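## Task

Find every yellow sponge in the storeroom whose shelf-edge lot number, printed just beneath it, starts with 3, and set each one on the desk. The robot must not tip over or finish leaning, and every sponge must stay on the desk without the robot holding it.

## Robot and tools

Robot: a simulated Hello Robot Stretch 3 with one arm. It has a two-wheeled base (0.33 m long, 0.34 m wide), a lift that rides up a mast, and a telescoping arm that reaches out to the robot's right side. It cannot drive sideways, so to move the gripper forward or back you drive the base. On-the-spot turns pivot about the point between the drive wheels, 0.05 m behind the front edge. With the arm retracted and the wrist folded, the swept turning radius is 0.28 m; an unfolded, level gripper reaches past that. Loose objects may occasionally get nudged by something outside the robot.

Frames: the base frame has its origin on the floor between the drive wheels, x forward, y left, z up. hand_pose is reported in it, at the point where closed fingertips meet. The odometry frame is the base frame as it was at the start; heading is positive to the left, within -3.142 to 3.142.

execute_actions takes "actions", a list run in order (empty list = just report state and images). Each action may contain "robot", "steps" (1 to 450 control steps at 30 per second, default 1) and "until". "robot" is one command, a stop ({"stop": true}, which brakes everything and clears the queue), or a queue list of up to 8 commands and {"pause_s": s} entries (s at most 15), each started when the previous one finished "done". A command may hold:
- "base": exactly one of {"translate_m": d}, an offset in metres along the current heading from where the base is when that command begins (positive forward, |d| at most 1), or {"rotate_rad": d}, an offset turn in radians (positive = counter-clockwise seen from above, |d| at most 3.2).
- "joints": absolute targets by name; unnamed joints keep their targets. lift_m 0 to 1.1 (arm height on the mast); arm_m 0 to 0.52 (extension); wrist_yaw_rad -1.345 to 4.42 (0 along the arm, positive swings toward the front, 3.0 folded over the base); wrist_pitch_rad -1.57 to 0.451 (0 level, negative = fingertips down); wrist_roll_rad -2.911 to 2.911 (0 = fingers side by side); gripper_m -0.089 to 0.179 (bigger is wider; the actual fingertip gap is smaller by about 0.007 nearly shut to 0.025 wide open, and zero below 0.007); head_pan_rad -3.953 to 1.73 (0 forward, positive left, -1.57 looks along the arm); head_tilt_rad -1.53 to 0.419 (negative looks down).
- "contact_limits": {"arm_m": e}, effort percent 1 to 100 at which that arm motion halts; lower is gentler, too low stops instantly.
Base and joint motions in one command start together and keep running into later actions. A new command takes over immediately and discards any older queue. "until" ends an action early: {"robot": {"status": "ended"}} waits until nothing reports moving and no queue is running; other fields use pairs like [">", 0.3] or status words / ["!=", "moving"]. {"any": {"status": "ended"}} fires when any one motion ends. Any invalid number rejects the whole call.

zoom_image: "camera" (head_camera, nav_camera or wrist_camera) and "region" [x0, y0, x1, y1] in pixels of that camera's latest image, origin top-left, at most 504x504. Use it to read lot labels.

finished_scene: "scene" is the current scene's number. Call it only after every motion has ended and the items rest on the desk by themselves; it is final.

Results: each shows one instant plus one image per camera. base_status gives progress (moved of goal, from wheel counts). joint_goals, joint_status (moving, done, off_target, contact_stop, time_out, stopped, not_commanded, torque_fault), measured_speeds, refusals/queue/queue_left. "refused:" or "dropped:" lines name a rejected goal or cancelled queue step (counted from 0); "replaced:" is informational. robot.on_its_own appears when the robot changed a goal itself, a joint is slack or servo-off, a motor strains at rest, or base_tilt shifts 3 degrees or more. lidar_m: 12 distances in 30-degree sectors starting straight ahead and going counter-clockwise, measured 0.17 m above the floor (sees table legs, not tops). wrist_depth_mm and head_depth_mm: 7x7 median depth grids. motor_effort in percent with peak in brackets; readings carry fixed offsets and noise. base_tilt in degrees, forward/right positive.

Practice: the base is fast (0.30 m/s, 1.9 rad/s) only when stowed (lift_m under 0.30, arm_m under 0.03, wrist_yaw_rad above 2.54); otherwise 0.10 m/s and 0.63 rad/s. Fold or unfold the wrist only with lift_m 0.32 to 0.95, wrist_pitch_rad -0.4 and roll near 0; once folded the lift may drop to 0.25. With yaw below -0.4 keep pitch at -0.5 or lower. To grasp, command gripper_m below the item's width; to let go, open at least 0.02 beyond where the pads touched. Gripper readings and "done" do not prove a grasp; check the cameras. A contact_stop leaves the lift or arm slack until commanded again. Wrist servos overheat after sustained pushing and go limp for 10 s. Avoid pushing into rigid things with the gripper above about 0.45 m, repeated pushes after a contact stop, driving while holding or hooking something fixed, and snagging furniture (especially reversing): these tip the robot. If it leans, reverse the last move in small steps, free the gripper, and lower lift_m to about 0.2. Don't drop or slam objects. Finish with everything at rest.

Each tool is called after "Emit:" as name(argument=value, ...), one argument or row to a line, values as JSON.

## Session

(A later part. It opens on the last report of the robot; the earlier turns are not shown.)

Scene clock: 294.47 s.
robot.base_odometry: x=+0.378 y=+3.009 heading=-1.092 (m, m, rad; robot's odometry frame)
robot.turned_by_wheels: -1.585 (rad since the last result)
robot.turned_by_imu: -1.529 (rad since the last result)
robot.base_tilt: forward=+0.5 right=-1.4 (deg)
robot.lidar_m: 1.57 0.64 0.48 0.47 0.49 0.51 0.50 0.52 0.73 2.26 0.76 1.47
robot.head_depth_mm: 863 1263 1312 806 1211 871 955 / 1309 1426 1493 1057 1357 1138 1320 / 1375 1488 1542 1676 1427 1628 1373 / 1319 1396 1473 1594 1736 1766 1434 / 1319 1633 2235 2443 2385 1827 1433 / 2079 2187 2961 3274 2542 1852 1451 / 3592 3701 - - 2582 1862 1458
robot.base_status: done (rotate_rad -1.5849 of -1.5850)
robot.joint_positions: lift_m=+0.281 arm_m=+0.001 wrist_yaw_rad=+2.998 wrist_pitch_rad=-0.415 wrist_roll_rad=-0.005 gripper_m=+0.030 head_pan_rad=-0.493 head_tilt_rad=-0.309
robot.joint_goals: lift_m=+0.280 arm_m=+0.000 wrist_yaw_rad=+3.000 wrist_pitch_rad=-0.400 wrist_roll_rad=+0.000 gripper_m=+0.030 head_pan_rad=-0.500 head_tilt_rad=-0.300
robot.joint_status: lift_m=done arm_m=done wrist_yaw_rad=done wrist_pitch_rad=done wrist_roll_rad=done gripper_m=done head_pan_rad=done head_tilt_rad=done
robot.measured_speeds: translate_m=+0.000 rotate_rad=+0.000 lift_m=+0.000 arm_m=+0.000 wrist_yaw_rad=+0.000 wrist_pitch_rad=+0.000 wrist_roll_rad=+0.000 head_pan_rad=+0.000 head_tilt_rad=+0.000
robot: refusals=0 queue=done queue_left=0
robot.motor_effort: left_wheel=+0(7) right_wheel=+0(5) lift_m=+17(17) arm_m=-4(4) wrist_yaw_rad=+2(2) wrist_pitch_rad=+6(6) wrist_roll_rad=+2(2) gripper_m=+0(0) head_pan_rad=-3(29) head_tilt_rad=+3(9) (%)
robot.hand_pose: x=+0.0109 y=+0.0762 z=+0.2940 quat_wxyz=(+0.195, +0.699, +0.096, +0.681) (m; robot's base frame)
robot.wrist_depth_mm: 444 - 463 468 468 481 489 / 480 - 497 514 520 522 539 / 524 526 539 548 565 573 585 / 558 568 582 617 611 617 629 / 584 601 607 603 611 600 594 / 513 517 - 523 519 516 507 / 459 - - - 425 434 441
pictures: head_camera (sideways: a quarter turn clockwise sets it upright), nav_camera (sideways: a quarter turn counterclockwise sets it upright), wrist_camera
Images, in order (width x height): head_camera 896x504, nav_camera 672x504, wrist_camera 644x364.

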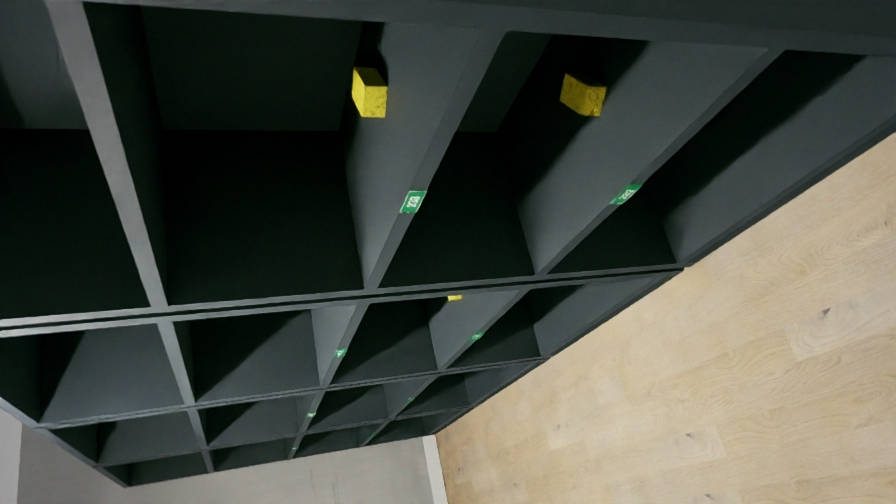

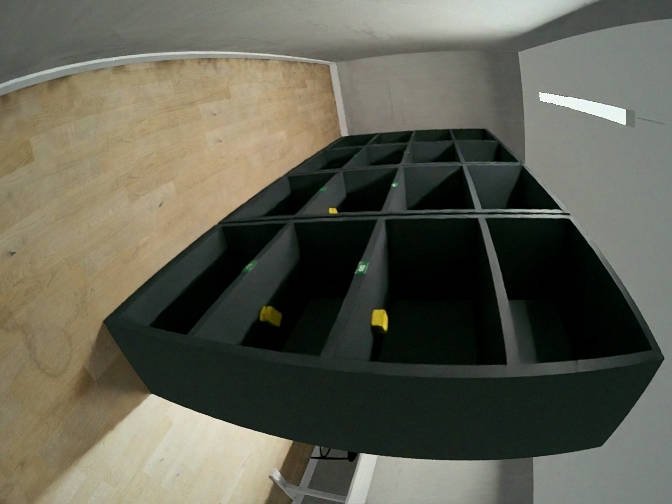

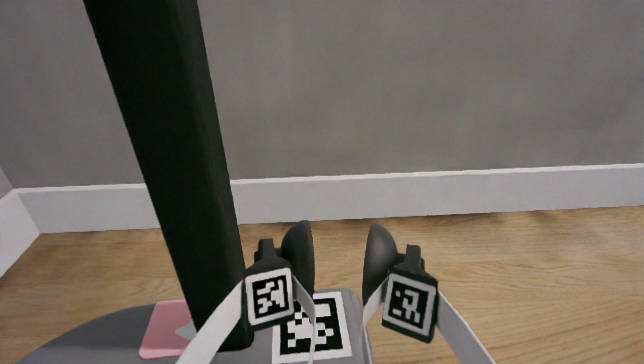

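Emit:
execute_actions(
  actions=[
    {"robot": [{"base": {"rotate_rad": -0.04}, "joints": {"head_pan_rad": -1.1, "head_tilt_rad": -0.5}}], "steps": 100, "until": {"robot": {"base_status": ["!=", "moving"]}}},
    {"robot": {"base": {"translate_m": 1.0}}, "steps": 300, "until": {"robot": {"translate_m": [">", 0.7]}}},
    {"robot": {"base": {"translate_m": 1.0}}, "steps": 1},
  ],
)

Emit:
execute_actions(
  actions=[
    {"steps": 300, "until": {"robot": {"translate_m": [">", 0.5]}}},
    {"robot": {"base": {"translate_m": 1.0}}, "steps": 300, "until": {"robot": {"translate_m": [">", 0.38]}}},
    {"robot": {"base": {"translate_m": 0.93}}, "steps": 1},
  ],
)

Emit:
execute_actions(
  actions=[
    {"steps": 300, "until": {"robot": {"status": "ended"}}},
  ],
)

Scene clock: 317.90 s.
robot.base_odometry: x=+0.680 y=+2.365 heading=-1.132 (m, m, rad; robot's odometry frame)
robot.turned_by_wheels: -0.040 (rad since the last result)
robot.turned_by_imu: -0.033 (rad since the last result)
robot.base_tilt: forward=+0.6 right=-2.7 (deg)
robot.lidar_m: 1.76 0.66 0.48 0.46 0.48 0.66 1.20 1.25 0.56 0.56 0.99 0.89
robot.head_depth_mm: 802 875 867 608 1083 867 1130 / 839 922 823 648 1092 878 1167 / 880 971 846 696 1105 935 1176 / 928 1024 918 1283 1118 981 1203 / 976 1069 943 1222 1130 1360 1232 / 900 952 938 1044 1093 1246 1283 / 793 830 849 929 1047 1435 1285
robot.base_status: moving (translate_m +0.0098 of +1.0000)
robot.joint_positions: lift_m=+0.281 arm_m=+0.001 wrist_yaw_rad=+2.998 wrist_pitch_rad=-0.415 wrist_roll_rad=-0.005 gripper_m=+0.030 head_pan_rad=-1.093 head_tilt_rad=-0.494
robot.joint_goals: lift_m=+0.280 arm_m=+0.000 wrist_yaw_rad=+3.000 wrist_pitch_rad=-0.400 wrist_roll_rad=+0.000 gripper_m=+0.030 head_pan_rad=-1.100 head_tilt_rad=-0.500
robot.joint_status: lift_m=done arm_m=done wrist_yaw_rad=done wrist_pitch_rad=done wrist_roll_rad=done gripper_m=done head_pan_rad=done head_tilt_rad=done
robot.measured_speeds: translate_m=+0.293 rotate_rad=+0.000 lift_m=+0.000 arm_m=+0.000 wrist_yaw_rad=+0.000 wrist_pitch_rad=+0.000 wrist_roll_rad=+0.000 head_pan_rad=+0.000 head_tilt_rad=+0.000
robot: refusals=0 queue=running queue_left=0
robot.motor_effort: left_wheel=+2(7) right_wheel=+3(7) lift_m=+17(17) arm_m=-4(4) wrist_yaw_rad=+2(2) wrist_pitch_rad=+6(6) wrist_roll_rad=+2(1) gripper_m=+0(0) head_pan_rad=-3(31) head_tilt_rad=-2(16) (%)
robot.hand_pose: x=+0.0109 y=+0.0762 z=+0.2940 quat_wxyz=(+0.195, +0.699, +0.096, +0.681) (m; robot's base frame)
robot.wrist_depth_mm: 436 - 451 465 481 490 500 / 468 - 498 505 526 533 552 / 504 514 539 543 566 588 608 / 555 557 581 587 616 637 637 / 585 590 597 605 610 602 606 / 508 515 - 520 527 505 507 / 463 - - - 426 438 438
pictures: head_camera (sideways: a quarter turn clockwise sets it upright), nav_camera (sideways: a quarter turn counterclockwise sets it upright), wrist_camera
Images, in order (width x height): head_camera 896x504, nav_camera 672x504, wrist_camera 644x364.

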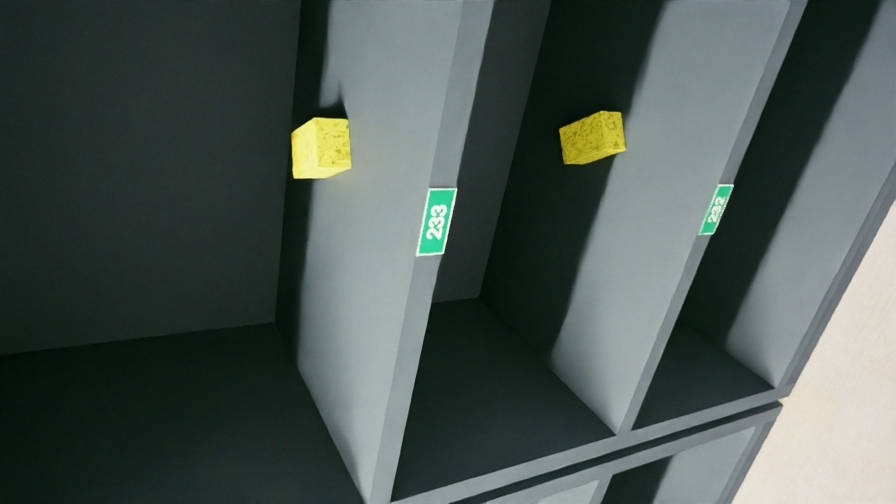

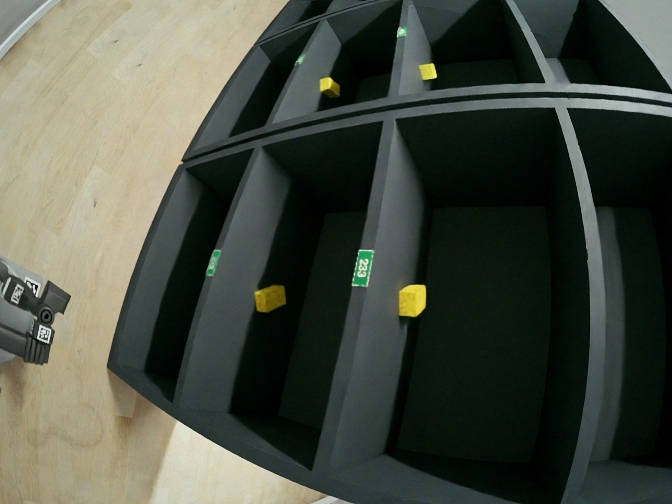

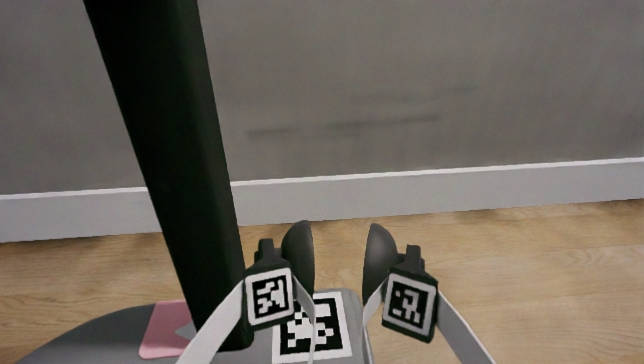

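Scene clock: 320.93 s.
robot.base_odometry: x=+1.058 y=+1.560 heading=-1.132 (m, m, rad; robot's odometry frame)
robot.turned_by_wheels: +0.000 (rad since the last result)
robot.turned_by_imu: +0.006 (rad since the last result)
robot.base_tilt: forward=-0.7 right=-0.6 (deg)
robot.lidar_m: 1.71 0.64 0.47 0.46 0.48 0.66 1.87 1.16 0.57 0.56 1.05 0.93
robot.head_depth_mm: 810 881 865 633 1081 865 1131 / 847 930 884 651 1095 899 1163 / 887 975 817 698 1064 936 1174 / 934 1037 917 1302 1117 1309 1204 / 992 1098 944 1330 1131 1363 1237 / 969 1021 963 1132 1137 1330 1276 / 852 894 906 986 1096 1425 1288
robot.base_status: moving (translate_m +0.0098 of +0.9300)
robot.joint_positions: lift_m=+0.281 arm_m=+0.001 wrist_yaw_rad=+2.998 wrist_pitch_rad=-0.415 wrist_roll_rad=-0.005 gripper_m=+0.030 head_pan_rad=-1.093 head_tilt_rad=-0.494
robot.joint_goals: lift_m=+0.280 arm_m=+0.000 wrist_yaw_rad=+3.000 wrist_pitch_rad=-0.400 wrist_roll_rad=+0.000 gripper_m=+0.030 head_pan_rad=-1.100 head_tilt_rad=-0.500
robot.joint_status: lift_m=done arm_m=done wrist_yaw_rad=done wrist_pitch_rad=done wrist_roll_rad=done gripper_m=done head_pan_rad=done head_tilt_rad=done
robot.measured_speeds: translate_m=+0.293 rotate_rad=+0.000 lift_m=+0.000 arm_m=+0.000 wrist_yaw_rad=+0.000 wrist_pitch_rad=+0.000 wrist_roll_rad=+0.000 head_pan_rad=+0.000 head_tilt_rad=+0.000
robot: refusals=0 queue=running queue_left=0
robot.motor_effort: left_wheel=+1(2) right_wheel=+2(3) lift_m=+17(17) arm_m=-4(4) wrist_yaw_rad=+2(2) wrist_pitch_rad=+6(6) wrist_roll_rad=+2(2) gripper_m=+0(0) head_pan_rad=-3(3) head_tilt_rad=-3(2) (%)
robot.hand_pose: x=+0.0109 y=+0.0762 z=+0.2940 quat_wxyz=(+0.195, +0.699, +0.096, +0.681) (m; robot's base frame)
robot.wrist_depth_mm: 432 - 449 462 466 483 496 / 468 - 492 497 516 520 546 / 503 520 533 540 568 576 579 / 546 556 580 587 608 621 640 / 569 585 610 601 615 599 602 / 514 511 - 531 521 506 509 / 451 - - - 425 434 437
pictures: head_camera (sideways: a quarter turn clockwise sets it upright), nav_camera (sideways: a quarter turn counterclockwise sets it upright), wrist_camera
Images, in order (width x height): head_camera 896x504, nav_camera 672x504, wrist_camera 644x364.

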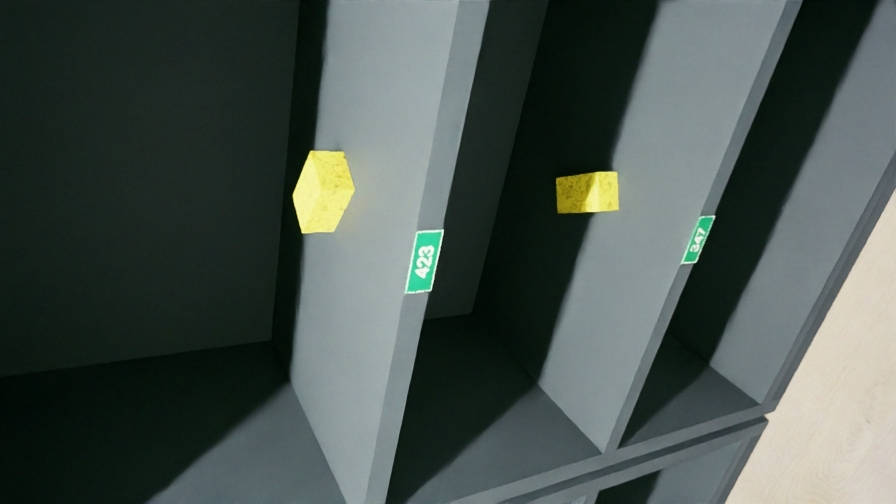

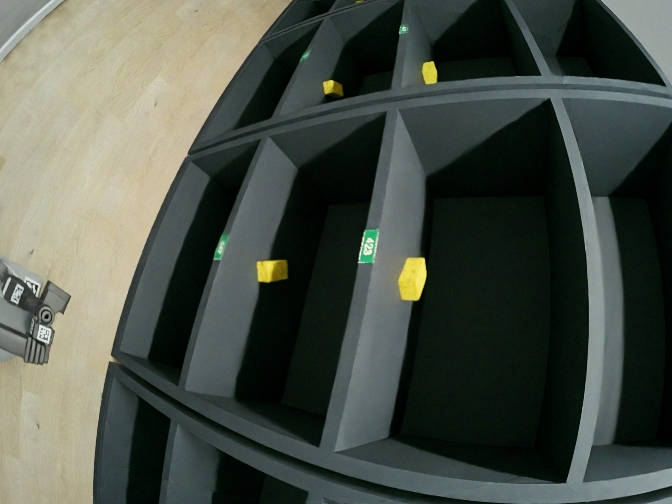

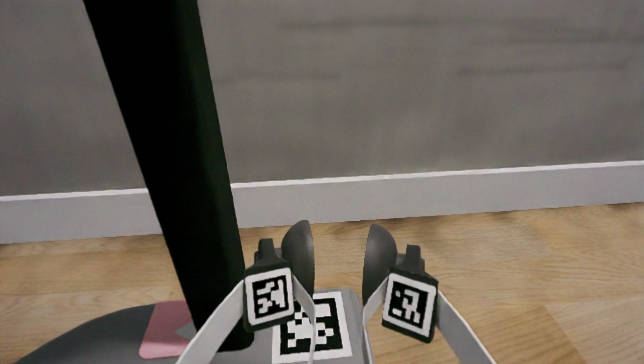

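Scene clock: 325.33 s.
robot.base_odometry: x=+1.450 y=+0.727 heading=-1.132 (m, m, rad; robot's odometry frame)
robot.turned_by_wheels: +0.000 (rad since the last result)
robot.turned_by_imu: +0.006 (rad since the last result)
robot.base_tilt: forward=+0.6 right=-1.7 (deg)
robot.lidar_m: 1.63 0.62 0.46 0.44 0.46 0.65 1.87 1.15 0.58 0.57 1.06 0.96
robot.head_depth_mm: 822 894 866 635 1085 869 1134 / 858 944 876 684 1102 902 1168 / 908 990 823 1228 1070 962 1178 / 954 1052 923 1313 1118 1318 1217 / 1007 1116 947 1339 1134 1402 1246 / 994 1053 966 1173 1149 1350 1286 / 879 919 919 1027 1126 1455 1287
robot.base_status: done (translate_m +0.9300 of +0.9300)
robot.joint_positions: lift_m=+0.281 arm_m=+0.001 wrist_yaw_rad=+2.998 wrist_pitch_rad=-0.415 wrist_roll_rad=-0.005 gripper_m=+0.030 head_pan_rad=-1.093 head_tilt_rad=-0.494
robot.joint_goals: lift_m=+0.280 arm_m=+0.000 wrist_yaw_rad=+3.000 wrist_pitch_rad=-0.400 wrist_roll_rad=+0.000 gripper_m=+0.030 head_pan_rad=-1.100 head_tilt_rad=-0.500
robot.joint_status: lift_m=done arm_m=done wrist_yaw_rad=done wrist_pitch_rad=done wrist_roll_rad=done gripper_m=done head_pan_rad=done head_tilt_rad=done
robot.measured_speeds: translate_m=+0.000 rotate_rad=+0.000 lift_m=+0.000 arm_m=+0.000 wrist_yaw_rad=+0.000 wrist_pitch_rad=+0.000 wrist_roll_rad=+0.000 head_pan_rad=+0.000 head_tilt_rad=+0.000
robot: refusals=0 queue=done queue_left=0
robot.motor_effort: left_wheel=-1(4) right_wheel=+2(1) lift_m=+18(18) arm_m=-4(4) wrist_yaw_rad=+2(2) wrist_pitch_rad=+6(6) wrist_roll_rad=+2(2) gripper_m=+0(0) head_pan_rad=-3(3) head_tilt_rad=-2(2) (%)
robot.hand_pose: x=+0.0109 y=+0.0762 z=+0.2940 quat_wxyz=(+0.195, +0.699, +0.096, +0.681) (m; robot's base frame)
robot.wrist_depth_mm: 420 - 438 447 463 467 486 / 454 - 482 488 504 505 526 / 489 504 517 534 547 563 574 / 546 547 559 572 592 607 614 / 570 577 603 610 610 597 585 / 512 516 - 529 534 508 505 / 456 - - - 428 440 438
pictures: head_camera (sideways: a quarter turn clockwise sets it upright), nav_camera (sideways: a quarter turn counterclockwise sets it upright), wrist_camera
Images, in order (width x height): head_camera 896x504, nav_camera 672x504, wrist_camera 644x364.

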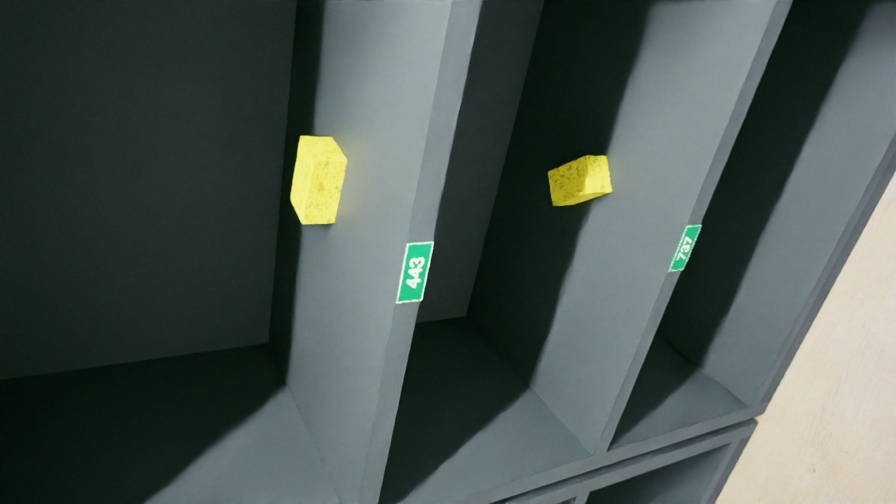

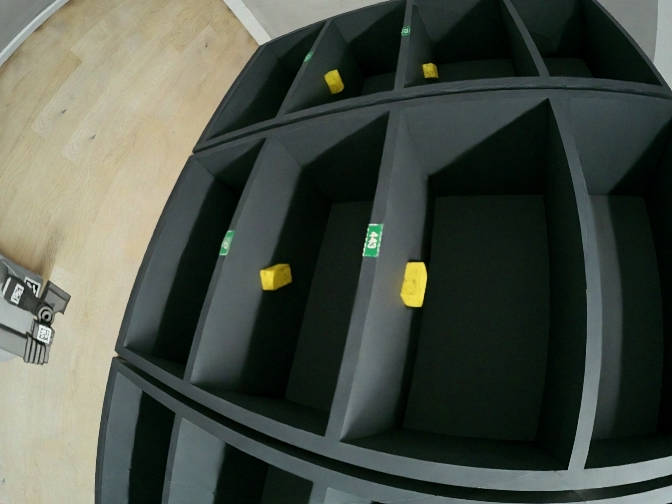

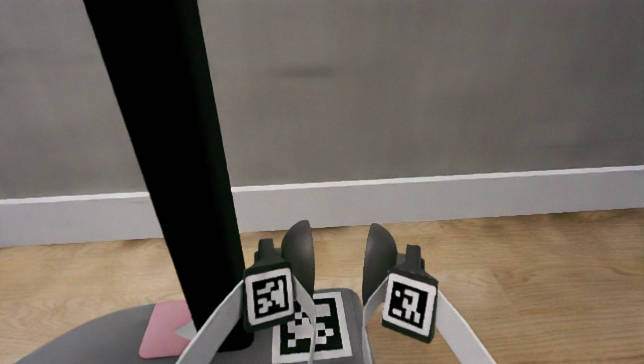

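Emit:
execute_actions(
  actions=[
    {"robot": {"base": {"translate_m": 0.4}, "joints": {"head_pan_rad": -0.6, "head_tilt_rad": -0.45}}, "steps": 300, "until": {"robot": {"status": "ended"}}},
  ],
)

Scene clock: 333.43 s.
robot.base_odometry: x=+1.620 y=+0.365 heading=-1.132 (m, m, rad; robot's odometry frame)
robot.turned_by_wheels: +0.000 (rad since the last result)
robot.turned_by_imu: +0.003 (rad since the last result)
robot.base_tilt: forward=+0.6 right=-1.4 (deg)
robot.lidar_m: 1.37 0.61 0.45 0.44 0.46 0.64 1.86 0.80 0.73 1.02 0.69 1.41
robot.head_depth_mm: 1063 1126 686 743 814 899 1063 / 1180 1295 988 1477 1140 1363 1213 / 1328 1461 1097 1586 1256 1460 1272 / 1316 1437 1389 1610 1771 1528 1280 / 1237 1333 1459 1585 1784 1584 1302 / 1189 1289 1411 1542 1676 1596 1306 / 1144 1227 1317 1428 1534 1607 1311
robot.base_status: done (translate_m +0.4000 of +0.4000)
robot.joint_positions: lift_m=+0.281 arm_m=+0.001 wrist_yaw_rad=+2.998 wrist_pitch_rad=-0.415 wrist_roll_rad=-0.005 gripper_m=+0.030 head_pan_rad=-0.607 head_tilt_rad=-0.457
robot.joint_goals: lift_m=+0.280 arm_m=+0.000 wrist_yaw_rad=+3.000 wrist_pitch_rad=-0.400 wrist_roll_rad=+0.000 gripper_m=+0.030 head_pan_rad=-0.600 head_tilt_rad=-0.450
robot.joint_status: lift_m=done arm_m=done wrist_yaw_rad=done wrist_pitch_rad=done wrist_roll_rad=done gripper_m=done head_pan_rad=done head_tilt_rad=done
robot.measured_speeds: translate_m=+0.000 rotate_rad=+0.000 lift_m=+0.000 arm_m=+0.000 wrist_yaw_rad=+0.000 wrist_pitch_rad=+0.000 wrist_roll_rad=+0.000 head_pan_rad=+0.000 head_tilt_rad=+0.000
robot: refusals=0 queue=done queue_left=0
robot.motor_effort: left_wheel=-1(6) right_wheel=+2(8) lift_m=+18(17) arm_m=-4(4) wrist_yaw_rad=+2(2) wrist_pitch_rad=+6(6) wrist_roll_rad=+1(1) gripper_m=+1(0) head_pan_rad=+2(27) head_tilt_rad=+3(9) (%)
robot.hand_pose: x=+0.0109 y=+0.0762 z=+0.2940 quat_wxyz=(+0.195, +0.699, +0.096, +0.681) (m; robot's base frame)
robot.wrist_depth_mm: 417 - 435 447 452 463 470 / 449 - 472 482 490 500 507 / 487 487 512 520 531 552 561 / 526 538 558 568 581 599 611 / 573 572 590 592 591 595 605 / 509 508 - 524 520 504 511 / 455 - - - 432 439 432
pictures: head_camera (sideways: a quarter turn clockwise sets it upright), nav_camera (sideways: a quarter turn counterclockwise sets it upright), wrist_camera
Images, in order (width x height): head_camera 896x504, nav_camera 672x504, wrist_camera 644x364.

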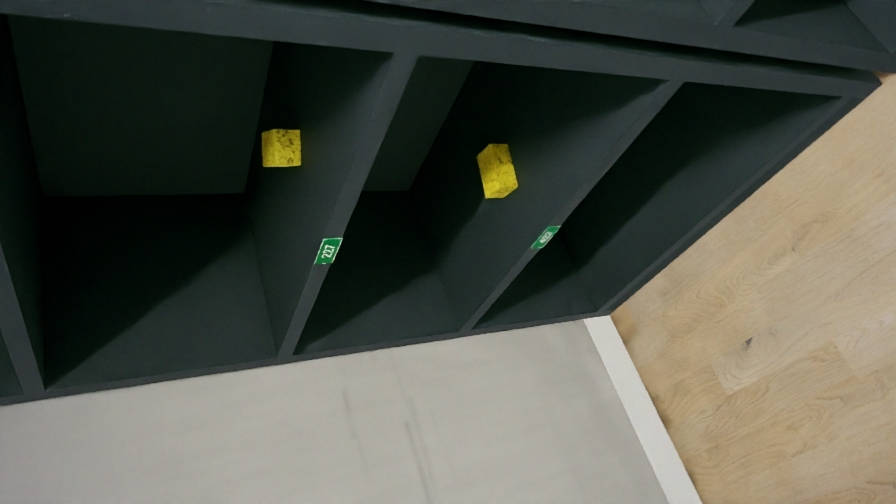

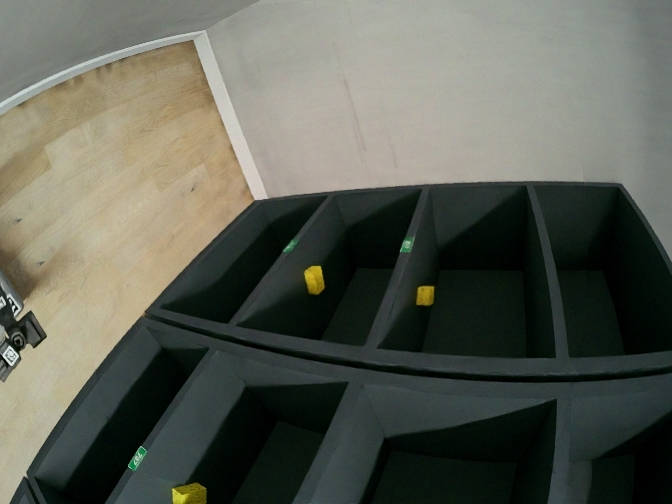

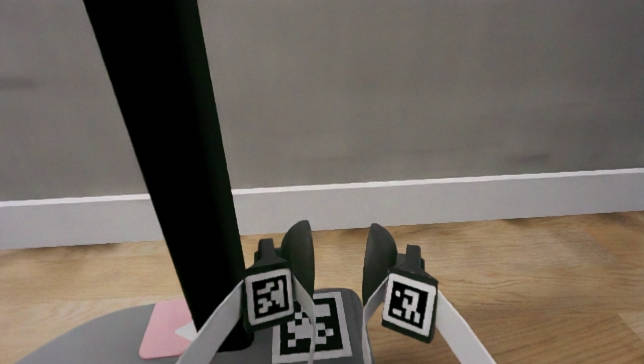

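Emit:
zoom_image(
  camera="head_camera",
  region=[515, 212, 575, 262],
)

Emit:
zoom_image(
  camera="head_camera",
  region=[300, 225, 360, 275],
)

Region (515, 212, 575, 262) of head_camera's 896x504 image, scaled by 8.400, with more detail than that image has.

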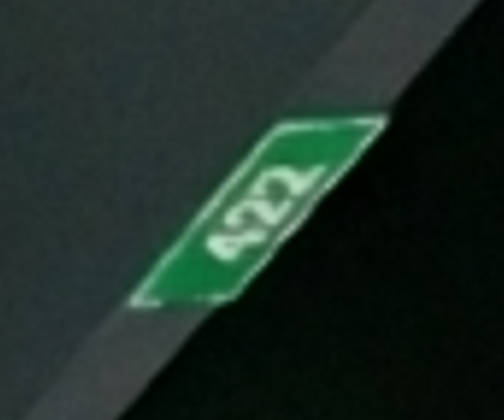

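Region (300, 225, 360, 275) of head_camera's 896x504 image, scaled by 8.400, with more detail than that image has.

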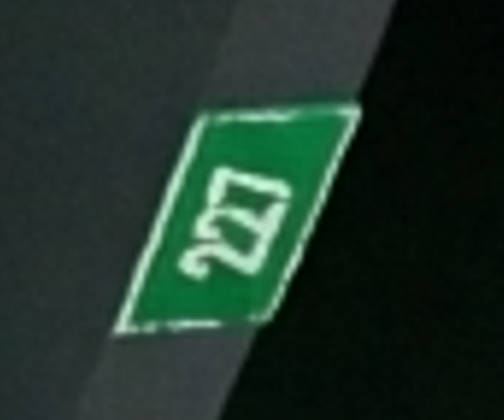

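Emit:
execute_actions(
  actions=[
    {"robot": {"base": {"translate_m": -1.0}, "joints": {"head_pan_rad": -1.5, "head_tilt_rad": -0.8}}, "steps": 300, "until": {"robot": {"translate_m": ["<", -0.07]}}},
    {"robot": {"base": {"translate_m": -1.0}}, "steps": 300, "until": {"robot": {"translate_m": ["<", -0.9]}}},
    {"robot": {"joints": {"lift_m": 0.52}}, "steps": 300, "until": {"robot": {"lift_m": [">", 0.33]}}},
    {"robot": {"joints": {"wrist_yaw_rad": 0.45}}, "steps": 300, "until": {"robot": {"wrist_yaw_rad": ["<", 1.6]}}},
    {"robot": {"joints": {"wrist_pitch_rad": -0.2, "gripper_m": 0.179, "arm_m": 0.15}}, "steps": 300, "until": {"robot": {"status": "ended"}}},
  ],
)

Scene clock: 374.03 s.
robot.base_odometry: x=+1.162 y=+1.339 heading=-1.132 (m, m, rad; robot's odometry frame)
robot.turned_by_wheels: +0.000 (rad since the last result)
robot.turned_by_imu: -0.006 (rad since the last result)
robot.base_tilt: forward=+0.5 right=-1.5 (deg)
robot.lidar_m: 1.69 0.64 0.47 0.45 0.47 0.65 1.87 1.37 0.65 1.01 0.76 0.80
robot.head_depth_mm: 807 607 1126 991 1220 1229 - / 817 616 1139 1003 1325 1210 1110 / 825 626 1148 1012 1317 1220 1117 / 833 635 1163 997 1331 1274 1122 / 841 644 1170 1034 1337 1279 1123 / 848 654 1179 1041 1353 1291 1136 / 857 666 1145 1042 1155 1295 1138
robot.base_status: done (translate_m -1.0000 of -1.0000)
robot.joint_positions: lift_m=+0.519 arm_m=+0.150 wrist_yaw_rad=+0.452 wrist_pitch_rad=-0.220 wrist_roll_rad=-0.005 gripper_m=+0.179 head_pan_rad=-1.493 head_tilt_rad=-0.790
robot.joint_goals: lift_m=+0.520 arm_m=+0.150 wrist_yaw_rad=+0.450 wrist_pitch_rad=-0.200 wrist_roll_rad=+0.000 gripper_m=+0.179 head_pan_rad=-1.500 head_tilt_rad=-0.800
robot.joint_status: lift_m=done arm_m=done wrist_yaw_rad=done wrist_pitch_rad=done wrist_roll_rad=done gripper_m=done head_pan_rad=done head_tilt_rad=done
robot.measured_speeds: translate_m=+0.000 rotate_rad=+0.000 lift_m=+0.000 arm_m=+0.000 wrist_yaw_rad=+0.000 wrist_pitch_rad=+0.000 wrist_roll_rad=+0.000 head_pan_rad=+0.000 head_tilt_rad=+0.000
robot: refusals=0 queue=done queue_left=0
robot.motor_effort: left_wheel=-1(8) right_wheel=+1(4) lift_m=+58(60) arm_m=+4(4) wrist_yaw_rad=-3(6) wrist_pitch_rad=+8(8) wrist_roll_rad=+2(2) gripper_m=+0(85) head_pan_rad=-4(38) head_tilt_rad=-4(23) (%)
robot.hand_pose: x=+0.0855 y=-0.5149 z=+0.5785 quat_wxyz=(+0.704, +0.233, -0.666, +0.082) (m; robot's base frame)
robot.wrist_depth_mm: 389 473 618 649 568 505 457 / 406 491 656 678 599 531 476 / 412 489 570 573 517 528 488 / 416 361 356 363 334 360 366 / 463 474 274 262 261 264 265 / 857 608 732 234 213 208 216 / 687 600 709 741 697 185 -
pictures: head_camera (sideways: a quarter turn clockwise sets it upright), nav_camera (sideways: a quarter turn counterclockwise sets it upright), wrist_camera
Images, in order (width x height): head_camera 896x504, nav_camera 672x504, wrist_camera 644x364.

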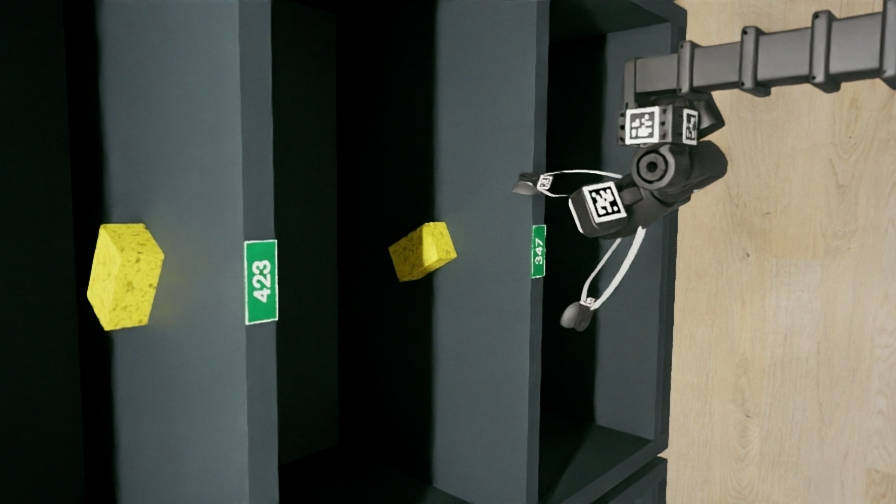

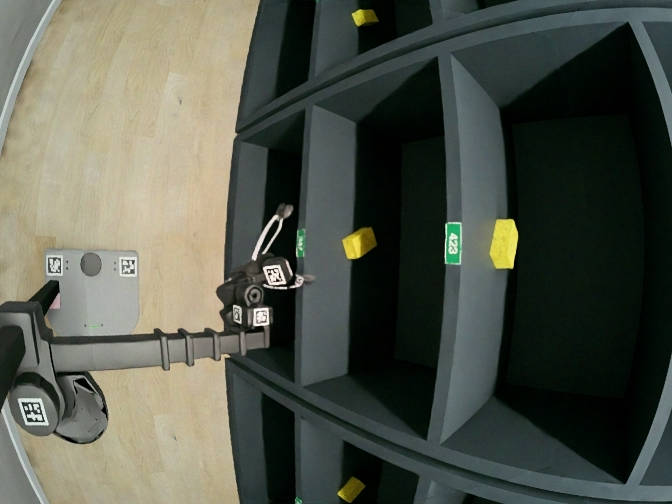

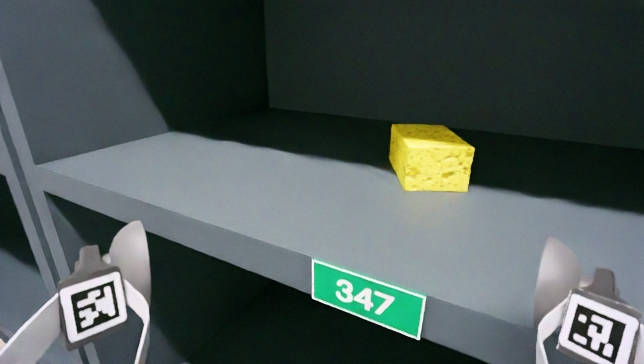

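Emit:
execute_actions(
  actions=[
    {"robot": {"joints": {"lift_m": 0.505, "arm_m": 0.34}, "contact_limits": {"arm_m": 20}}, "steps": 450, "until": {"robot": {"status": "ended"}}},
  ],
)

Scene clock: 387.73 s.
robot.base_odometry: x=+1.162 y=+1.339 heading=-1.132 (m, m, rad; robot's odometry frame)
robot.turned_by_wheels: +0.000 (rad since the last result)
robot.turned_by_imu: +0.000 (rad since the last result)
robot.base_tilt: forward=+0.6 right=-1.5 (deg)
robot.lidar_m: 1.69 0.64 0.47 0.45 0.47 0.65 1.88 1.38 0.64 1.01 0.76 0.80
robot.head_depth_mm: 802 605 1122 992 1219 1222 1117 / 818 615 1142 1025 1308 1238 1110 / 825 623 1149 1045 1344 1251 1115 / 833 633 1156 1006 1336 1271 1120 / 839 646 1169 1031 1332 1282 1129 / 848 655 1182 1040 1348 1293 1136 / 860 664 1149 1042 1160 1296 1140
robot.base_status: done (translate_m -1.0000 of -1.0000)
robot.joint_positions: lift_m=+0.506 arm_m=+0.340 wrist_yaw_rad=+0.452 wrist_pitch_rad=-0.220 wrist_roll_rad=-0.005 gripper_m=+0.179 head_pan_rad=-1.493 head_tilt_rad=-0.790
robot.joint_goals: lift_m=+0.505 arm_m=+0.340 wrist_yaw_rad=+0.450 wrist_pitch_rad=-0.200 wrist_roll_rad=+0.000 gripper_m=+0.179 head_pan_rad=-1.500 head_tilt_rad=-0.800
robot.joint_status: lift_m=done arm_m=done wrist_yaw_rad=done wrist_pitch_rad=done wrist_roll_rad=done gripper_m=done head_pan_rad=done head_tilt_rad=done
robot.measured_speeds: translate_m=+0.000 rotate_rad=+0.000 lift_m=+0.000 arm_m=+0.000 wrist_yaw_rad=+0.000 wrist_pitch_rad=+0.000 wrist_roll_rad=+0.000 head_pan_rad=+0.000 head_tilt_rad=+0.000
robot: refusals=0 queue=done queue_left=0
robot.motor_effort: left_wheel=-1(0) right_wheel=+2(1) lift_m=+17(58) arm_m=+4(5) wrist_yaw_rad=-2(3) wrist_pitch_rad=+8(8) wrist_roll_rad=+1(2) gripper_m=+0(0) head_pan_rad=-3(3) head_tilt_rad=-4(4) (%)
robot.contact_limits: arm_m 20 (drawing in: default 26, maximum 43; extending or still: default 36, maximum 59)
robot.hand_pose: x=+0.0854 y=-0.7050 z=+0.5651 quat_wxyz=(+0.704, +0.233, -0.666, +0.082) (m; robot's base frame)
robot.wrist_depth_mm: 388 475 520 454 397 358 320 / 401 489 552 480 415 363 330 / 411 464 508 468 425 388 343 / 322 323 319 219 280 326 324 / 231 247 233 168 166 236 235 / 192 184 184 177 175 185 194 / - 151 152 152 153 153 -
pictures: head_camera (sideways: a quarter turn clockwise sets it upright), nav_camera (sideways: a quarter turn counterclockwise sets it upright), wrist_camera
Images, in order (width x height): head_camera 896x504, nav_camera 672x504, wrist_camera 644x364.

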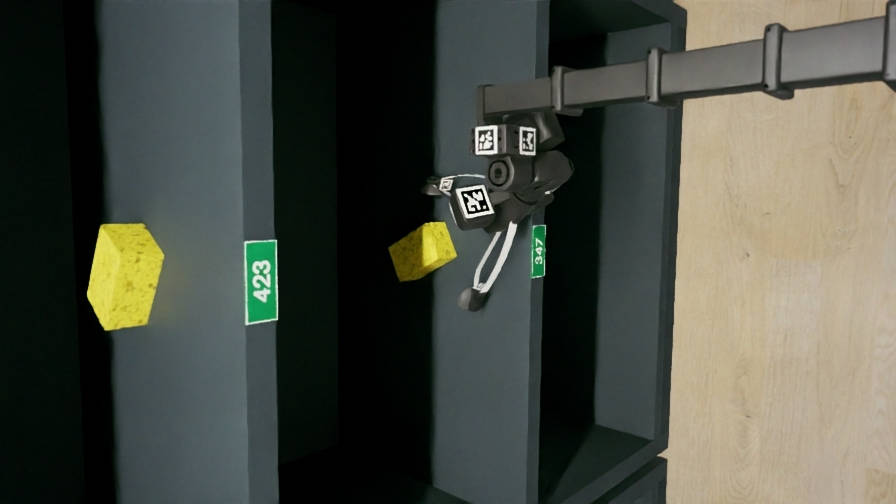

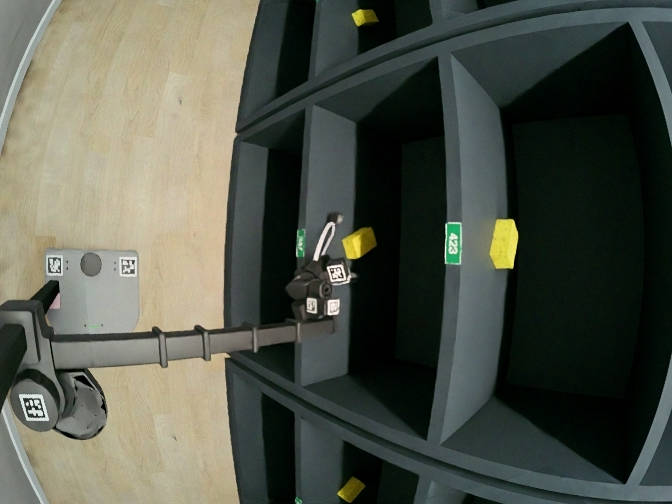

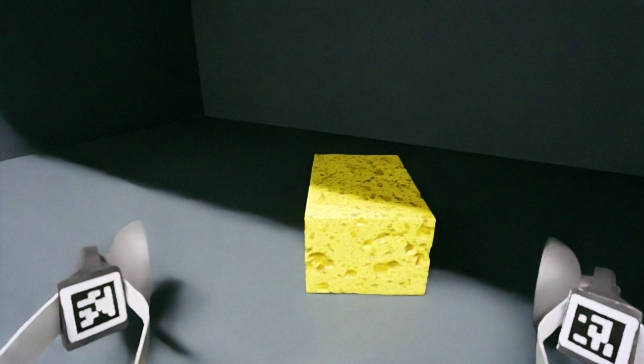

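Emit:
execute_actions(
  actions=[
    {"robot": [{"base": {"translate_m": 0.012}, "joints": {"lift_m": 0.502, "arm_m": 0.396}, "contact_limits": {"arm_m": 20}}, {"joints": {"gripper_m": 0.025}}, {"joints": {"lift_m": 0.525}}], "steps": 450, "until": {"robot": {"status": "ended"}}},
  ],
)

Scene clock: 405.77 s.
robot.base_odometry: x=+1.167 y=+1.328 heading=-1.132 (m, m, rad; robot's odometry frame)
robot.turned_by_wheels: +0.000 (rad since the last result)
robot.turned_by_imu: +0.000 (rad since the last result)
robot.base_tilt: forward=+0.5 right=-1.5 (deg)
robot.lidar_m: 1.68 0.64 0.47 0.45 0.47 0.65 1.88 1.39 0.65 1.01 0.75 0.80
robot.head_depth_mm: 804 608 1122 989 1256 1220 - / 820 615 1134 1054 1310 1233 1103 / 827 623 1145 1064 1319 1248 1115 / 833 634 1166 985 1327 1266 1119 / 840 645 1170 1029 1338 1282 1126 / 849 655 1181 1044 1339 1292 1135 / 855 664 1121 1023 1158 1287 1140
robot.base_status: done (translate_m +0.0120 of +0.0120)
robot.joint_positions: lift_m=+0.524 arm_m=+0.396 wrist_yaw_rad=+0.452 wrist_pitch_rad=-0.219 wrist_roll_rad=-0.005 gripper_m=+0.029 head_pan_rad=-1.493 head_tilt_rad=-0.790
robot.joint_goals: lift_m=+0.525 arm_m=+0.396 wrist_yaw_rad=+0.450 wrist_pitch_rad=-0.200 wrist_roll_rad=+0.000 gripper_m=+0.028 head_pan_rad=-1.500 head_tilt_rad=-0.800
robot.joint_status: lift_m=done arm_m=done wrist_yaw_rad=done wrist_pitch_rad=done wrist_roll_rad=done gripper_m=done head_pan_rad=done head_tilt_rad=done
robot.measured_speeds: translate_m=+0.000 rotate_rad=+0.000 lift_m=+0.000 arm_m=+0.000 wrist_yaw_rad=+0.000 wrist_pitch_rad=+0.000 wrist_roll_rad=+0.000 head_pan_rad=+0.000 head_tilt_rad=+0.000
robot: refusals=0 queue=done queue_left=0
robot.motor_effort: left_wheel=+0(3) right_wheel=+1(5) lift_m=+58(60) arm_m=+4(3) wrist_yaw_rad=-2(2) wrist_pitch_rad=+8(8) wrist_roll_rad=+2(2) gripper_m=-21(97) head_pan_rad=-3(3) head_tilt_rad=-4(4) (%)
robot.contact_limits: arm_m 20 (drawing in: default 26, maximum 43; extending or still: default 36, maximum 59)
robot.hand_pose: x=+0.0854 y=-0.7610 z=+0.5838 quat_wxyz=(+0.704, +0.233, -0.666, +0.082) (m; robot's base frame)
robot.wrist_depth_mm: 380 464 447 392 348 307 280 / 388 473 483 416 361 325 289 / 396 479 501 437 380 336 300 / 366 365 368 373 372 345 315 / 267 270 284 144 160 272 273 / 211 211 115 113 112 213 214 / 174 175 169 116 117 170 175
pictures: head_camera (sideways: a quarter turn clockwise sets it upright), nav_camera (sideways: a quarter turn counterclockwise sets it upright), wrist_camera
Images, in order (width x height): head_camera 896x504, nav_camera 672x504, wrist_camera 644x364.

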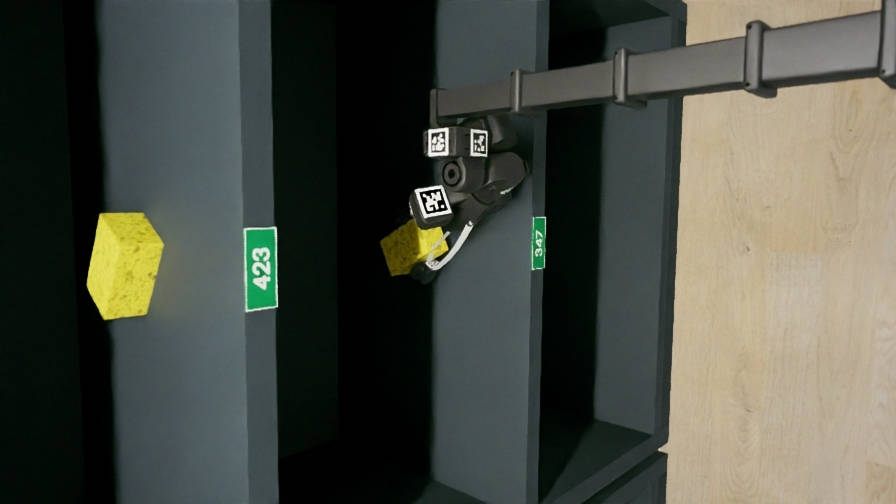

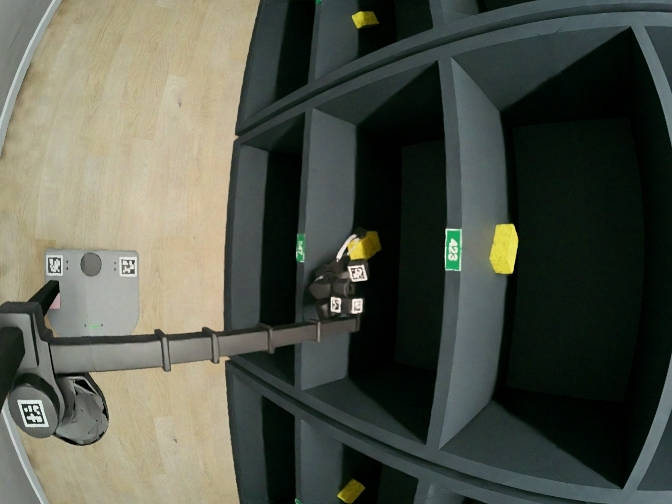

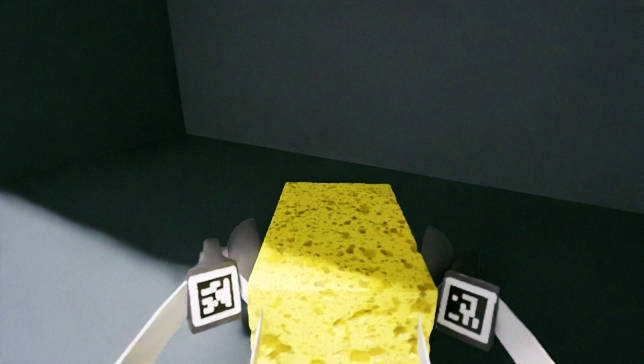

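Emit:
execute_actions(
  actions=[
    {"robot": {"joints": {"arm_m": 0.0, "head_pan_rad": -3.14, "head_tilt_rad": -0.6}}, "steps": 300, "until": {"robot": {"arm_m": ["<", 0.15]}}},
    {"robot": {"base": {"translate_m": -1.0}, "joints": {"wrist_pitch_rad": -0.4, "wrist_yaw_rad": 2.65}}, "steps": 300, "until": {"robot": {"arm_m": ["<", 0.08]}}},
    {"robot": {"joints": {"lift_m": 0.34}}, "steps": 300, "until": {"robot": {"wrist_yaw_rad": [">", 2.55]}}},
    {"robot": {"joints": {"lift_m": 0.285}}, "steps": 300, "until": {"robot": {"lift_m": ["<", 0.295]}}},
    {"robot": {"base": {"translate_m": -1.0}}, "steps": 300, "until": {"robot": {"x": ["<", 0.811]}}},
    {"robot": [{"base": {"translate_m": -1.0}}, {"base": {"rotate_rad": 1.73}}], "steps": 300, "until": {"robot": {"status": "ended"}}},
  ],
)

Scene clock: 451.03 s.
robot.base_odometry: x=+0.382 y=+3.000 heading=+0.598 (m, m, rad; robot's odometry frame)
robot.turned_by_wheels: +1.730 (rad since the last result)
robot.turned_by_imu: +1.666 (rad since the last result)
robot.base_tilt: forward=+0.6 right=-1.4 (deg)
robot.lidar_m: 0.47 0.51 0.51 0.50 0.55 0.83 2.96 0.75 1.50 1.21 0.59 0.47
robot.head_depth_mm: 2672 2734 2596 2091 1657 1371 1168 / 2773 3133 2917 2130 1663 1384 1173 / 2823 3196 2951 2149 1692 1391 1184 / 2873 3208 3007 2183 1705 1408 1184 / 2939 3220 3074 2213 1728 1414 1200 / 2945 3307 3109 2158 1414 1356 1212 / 3002 2883 1056 1061 1076 1146 1217
robot.base_status: done (rotate_rad +1.7299 of +1.7300)
robot.joint_positions: lift_m=+0.286 arm_m=+0.001 wrist_yaw_rad=+2.648 wrist_pitch_rad=-0.417 wrist_roll_rad=-0.004 gripper_m=+0.032 head_pan_rad=-3.133 head_tilt_rad=-0.605
robot.joint_goals: lift_m=+0.285 arm_m=+0.000 wrist_yaw_rad=+2.650 wrist_pitch_rad=-0.400 wrist_roll_rad=+0.000 gripper_m=+0.031 head_pan_rad=-3.140 head_tilt_rad=-0.600
robot.joint_status: lift_m=done arm_m=done wrist_yaw_rad=done wrist_pitch_rad=done wrist_roll_rad=done gripper_m=done head_pan_rad=done head_tilt_rad=done
robot.measured_speeds: translate_m=+0.000 rotate_rad=+0.000 lift_m=+0.000 arm_m=+0.000 wrist_yaw_rad=+0.000 wrist_pitch_rad=+0.000 wrist_roll_rad=+0.000 head_pan_rad=+0.000 head_tilt_rad=+0.000
robot: refusals=0 queue=done queue_left=0
robot.on_its_own: gripper_m is held at +0.031, not at your +0.025, by its stall guard, which is not easing now
robot.motor_effort: left_wheel=-1(7) right_wheel=+3(11) lift_m=+18(58) arm_m=-4(4) wrist_yaw_rad=+3(5) wrist_pitch_rad=+7(7) wrist_roll_rad=+1(2) gripper_m=-20(21) head_pan_rad=-3(40) head_tilt_rad=+2(16) (%)
robot.hand_pose: x=+0.0852 y=+0.0514 z=+0.2987 quat_wxyz=(+0.311, +0.705, -0.026, +0.637) (m; robot's base frame)
robot.wrist_depth_mm: 435 460 496 541 574 509 391 / 458 493 519 579 639 528 402 / 490 521 572 632 669 548 414 / 531 562 615 642 717 559 420 / 563 589 632 144 160 552 433 / - 519 115 113 112 517 425 / - - - 117 117 431 421
pictures: head_camera (sideways: a quarter turn clockwise sets it upright), nav_camera (sideways: a quarter turn counterclockwise sets it upright), wrist_camera
Images, in order (width x height): head_camera 896x504, nav_camera 672x504, wrist_camera 644x364.

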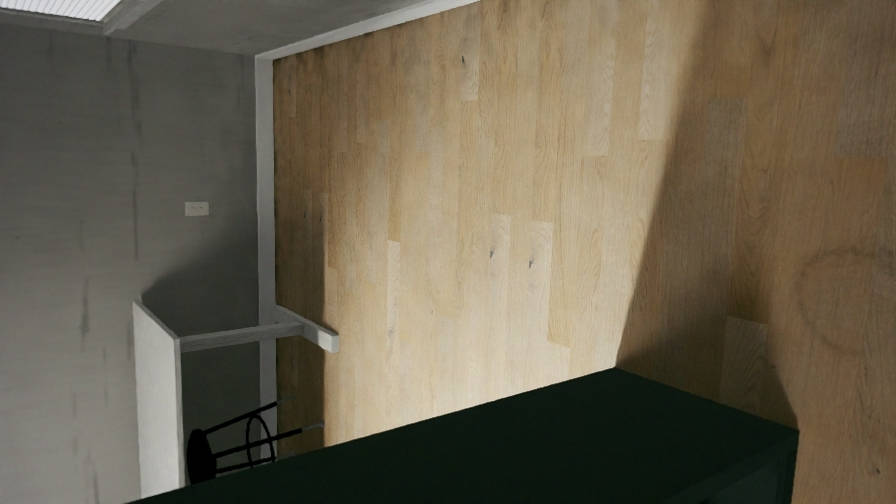

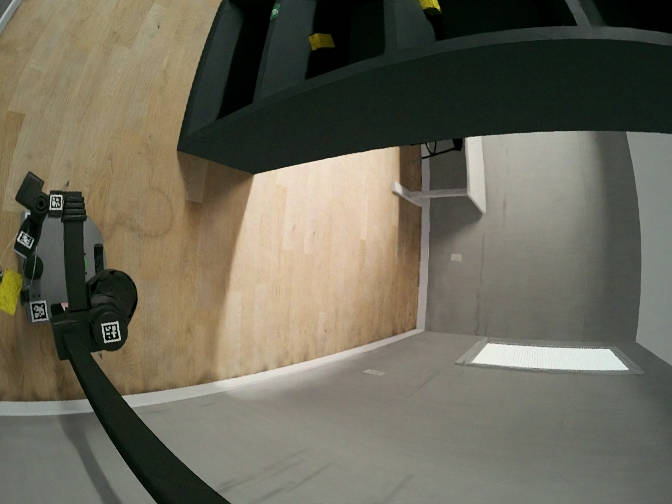

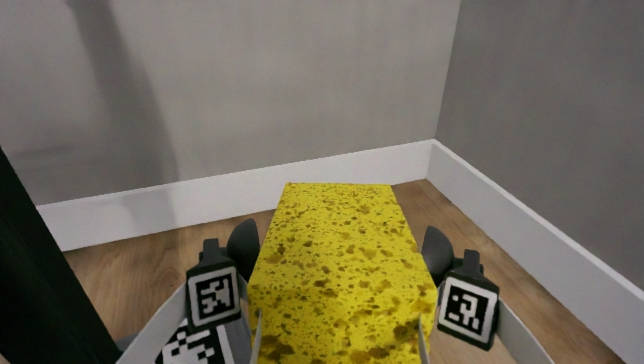

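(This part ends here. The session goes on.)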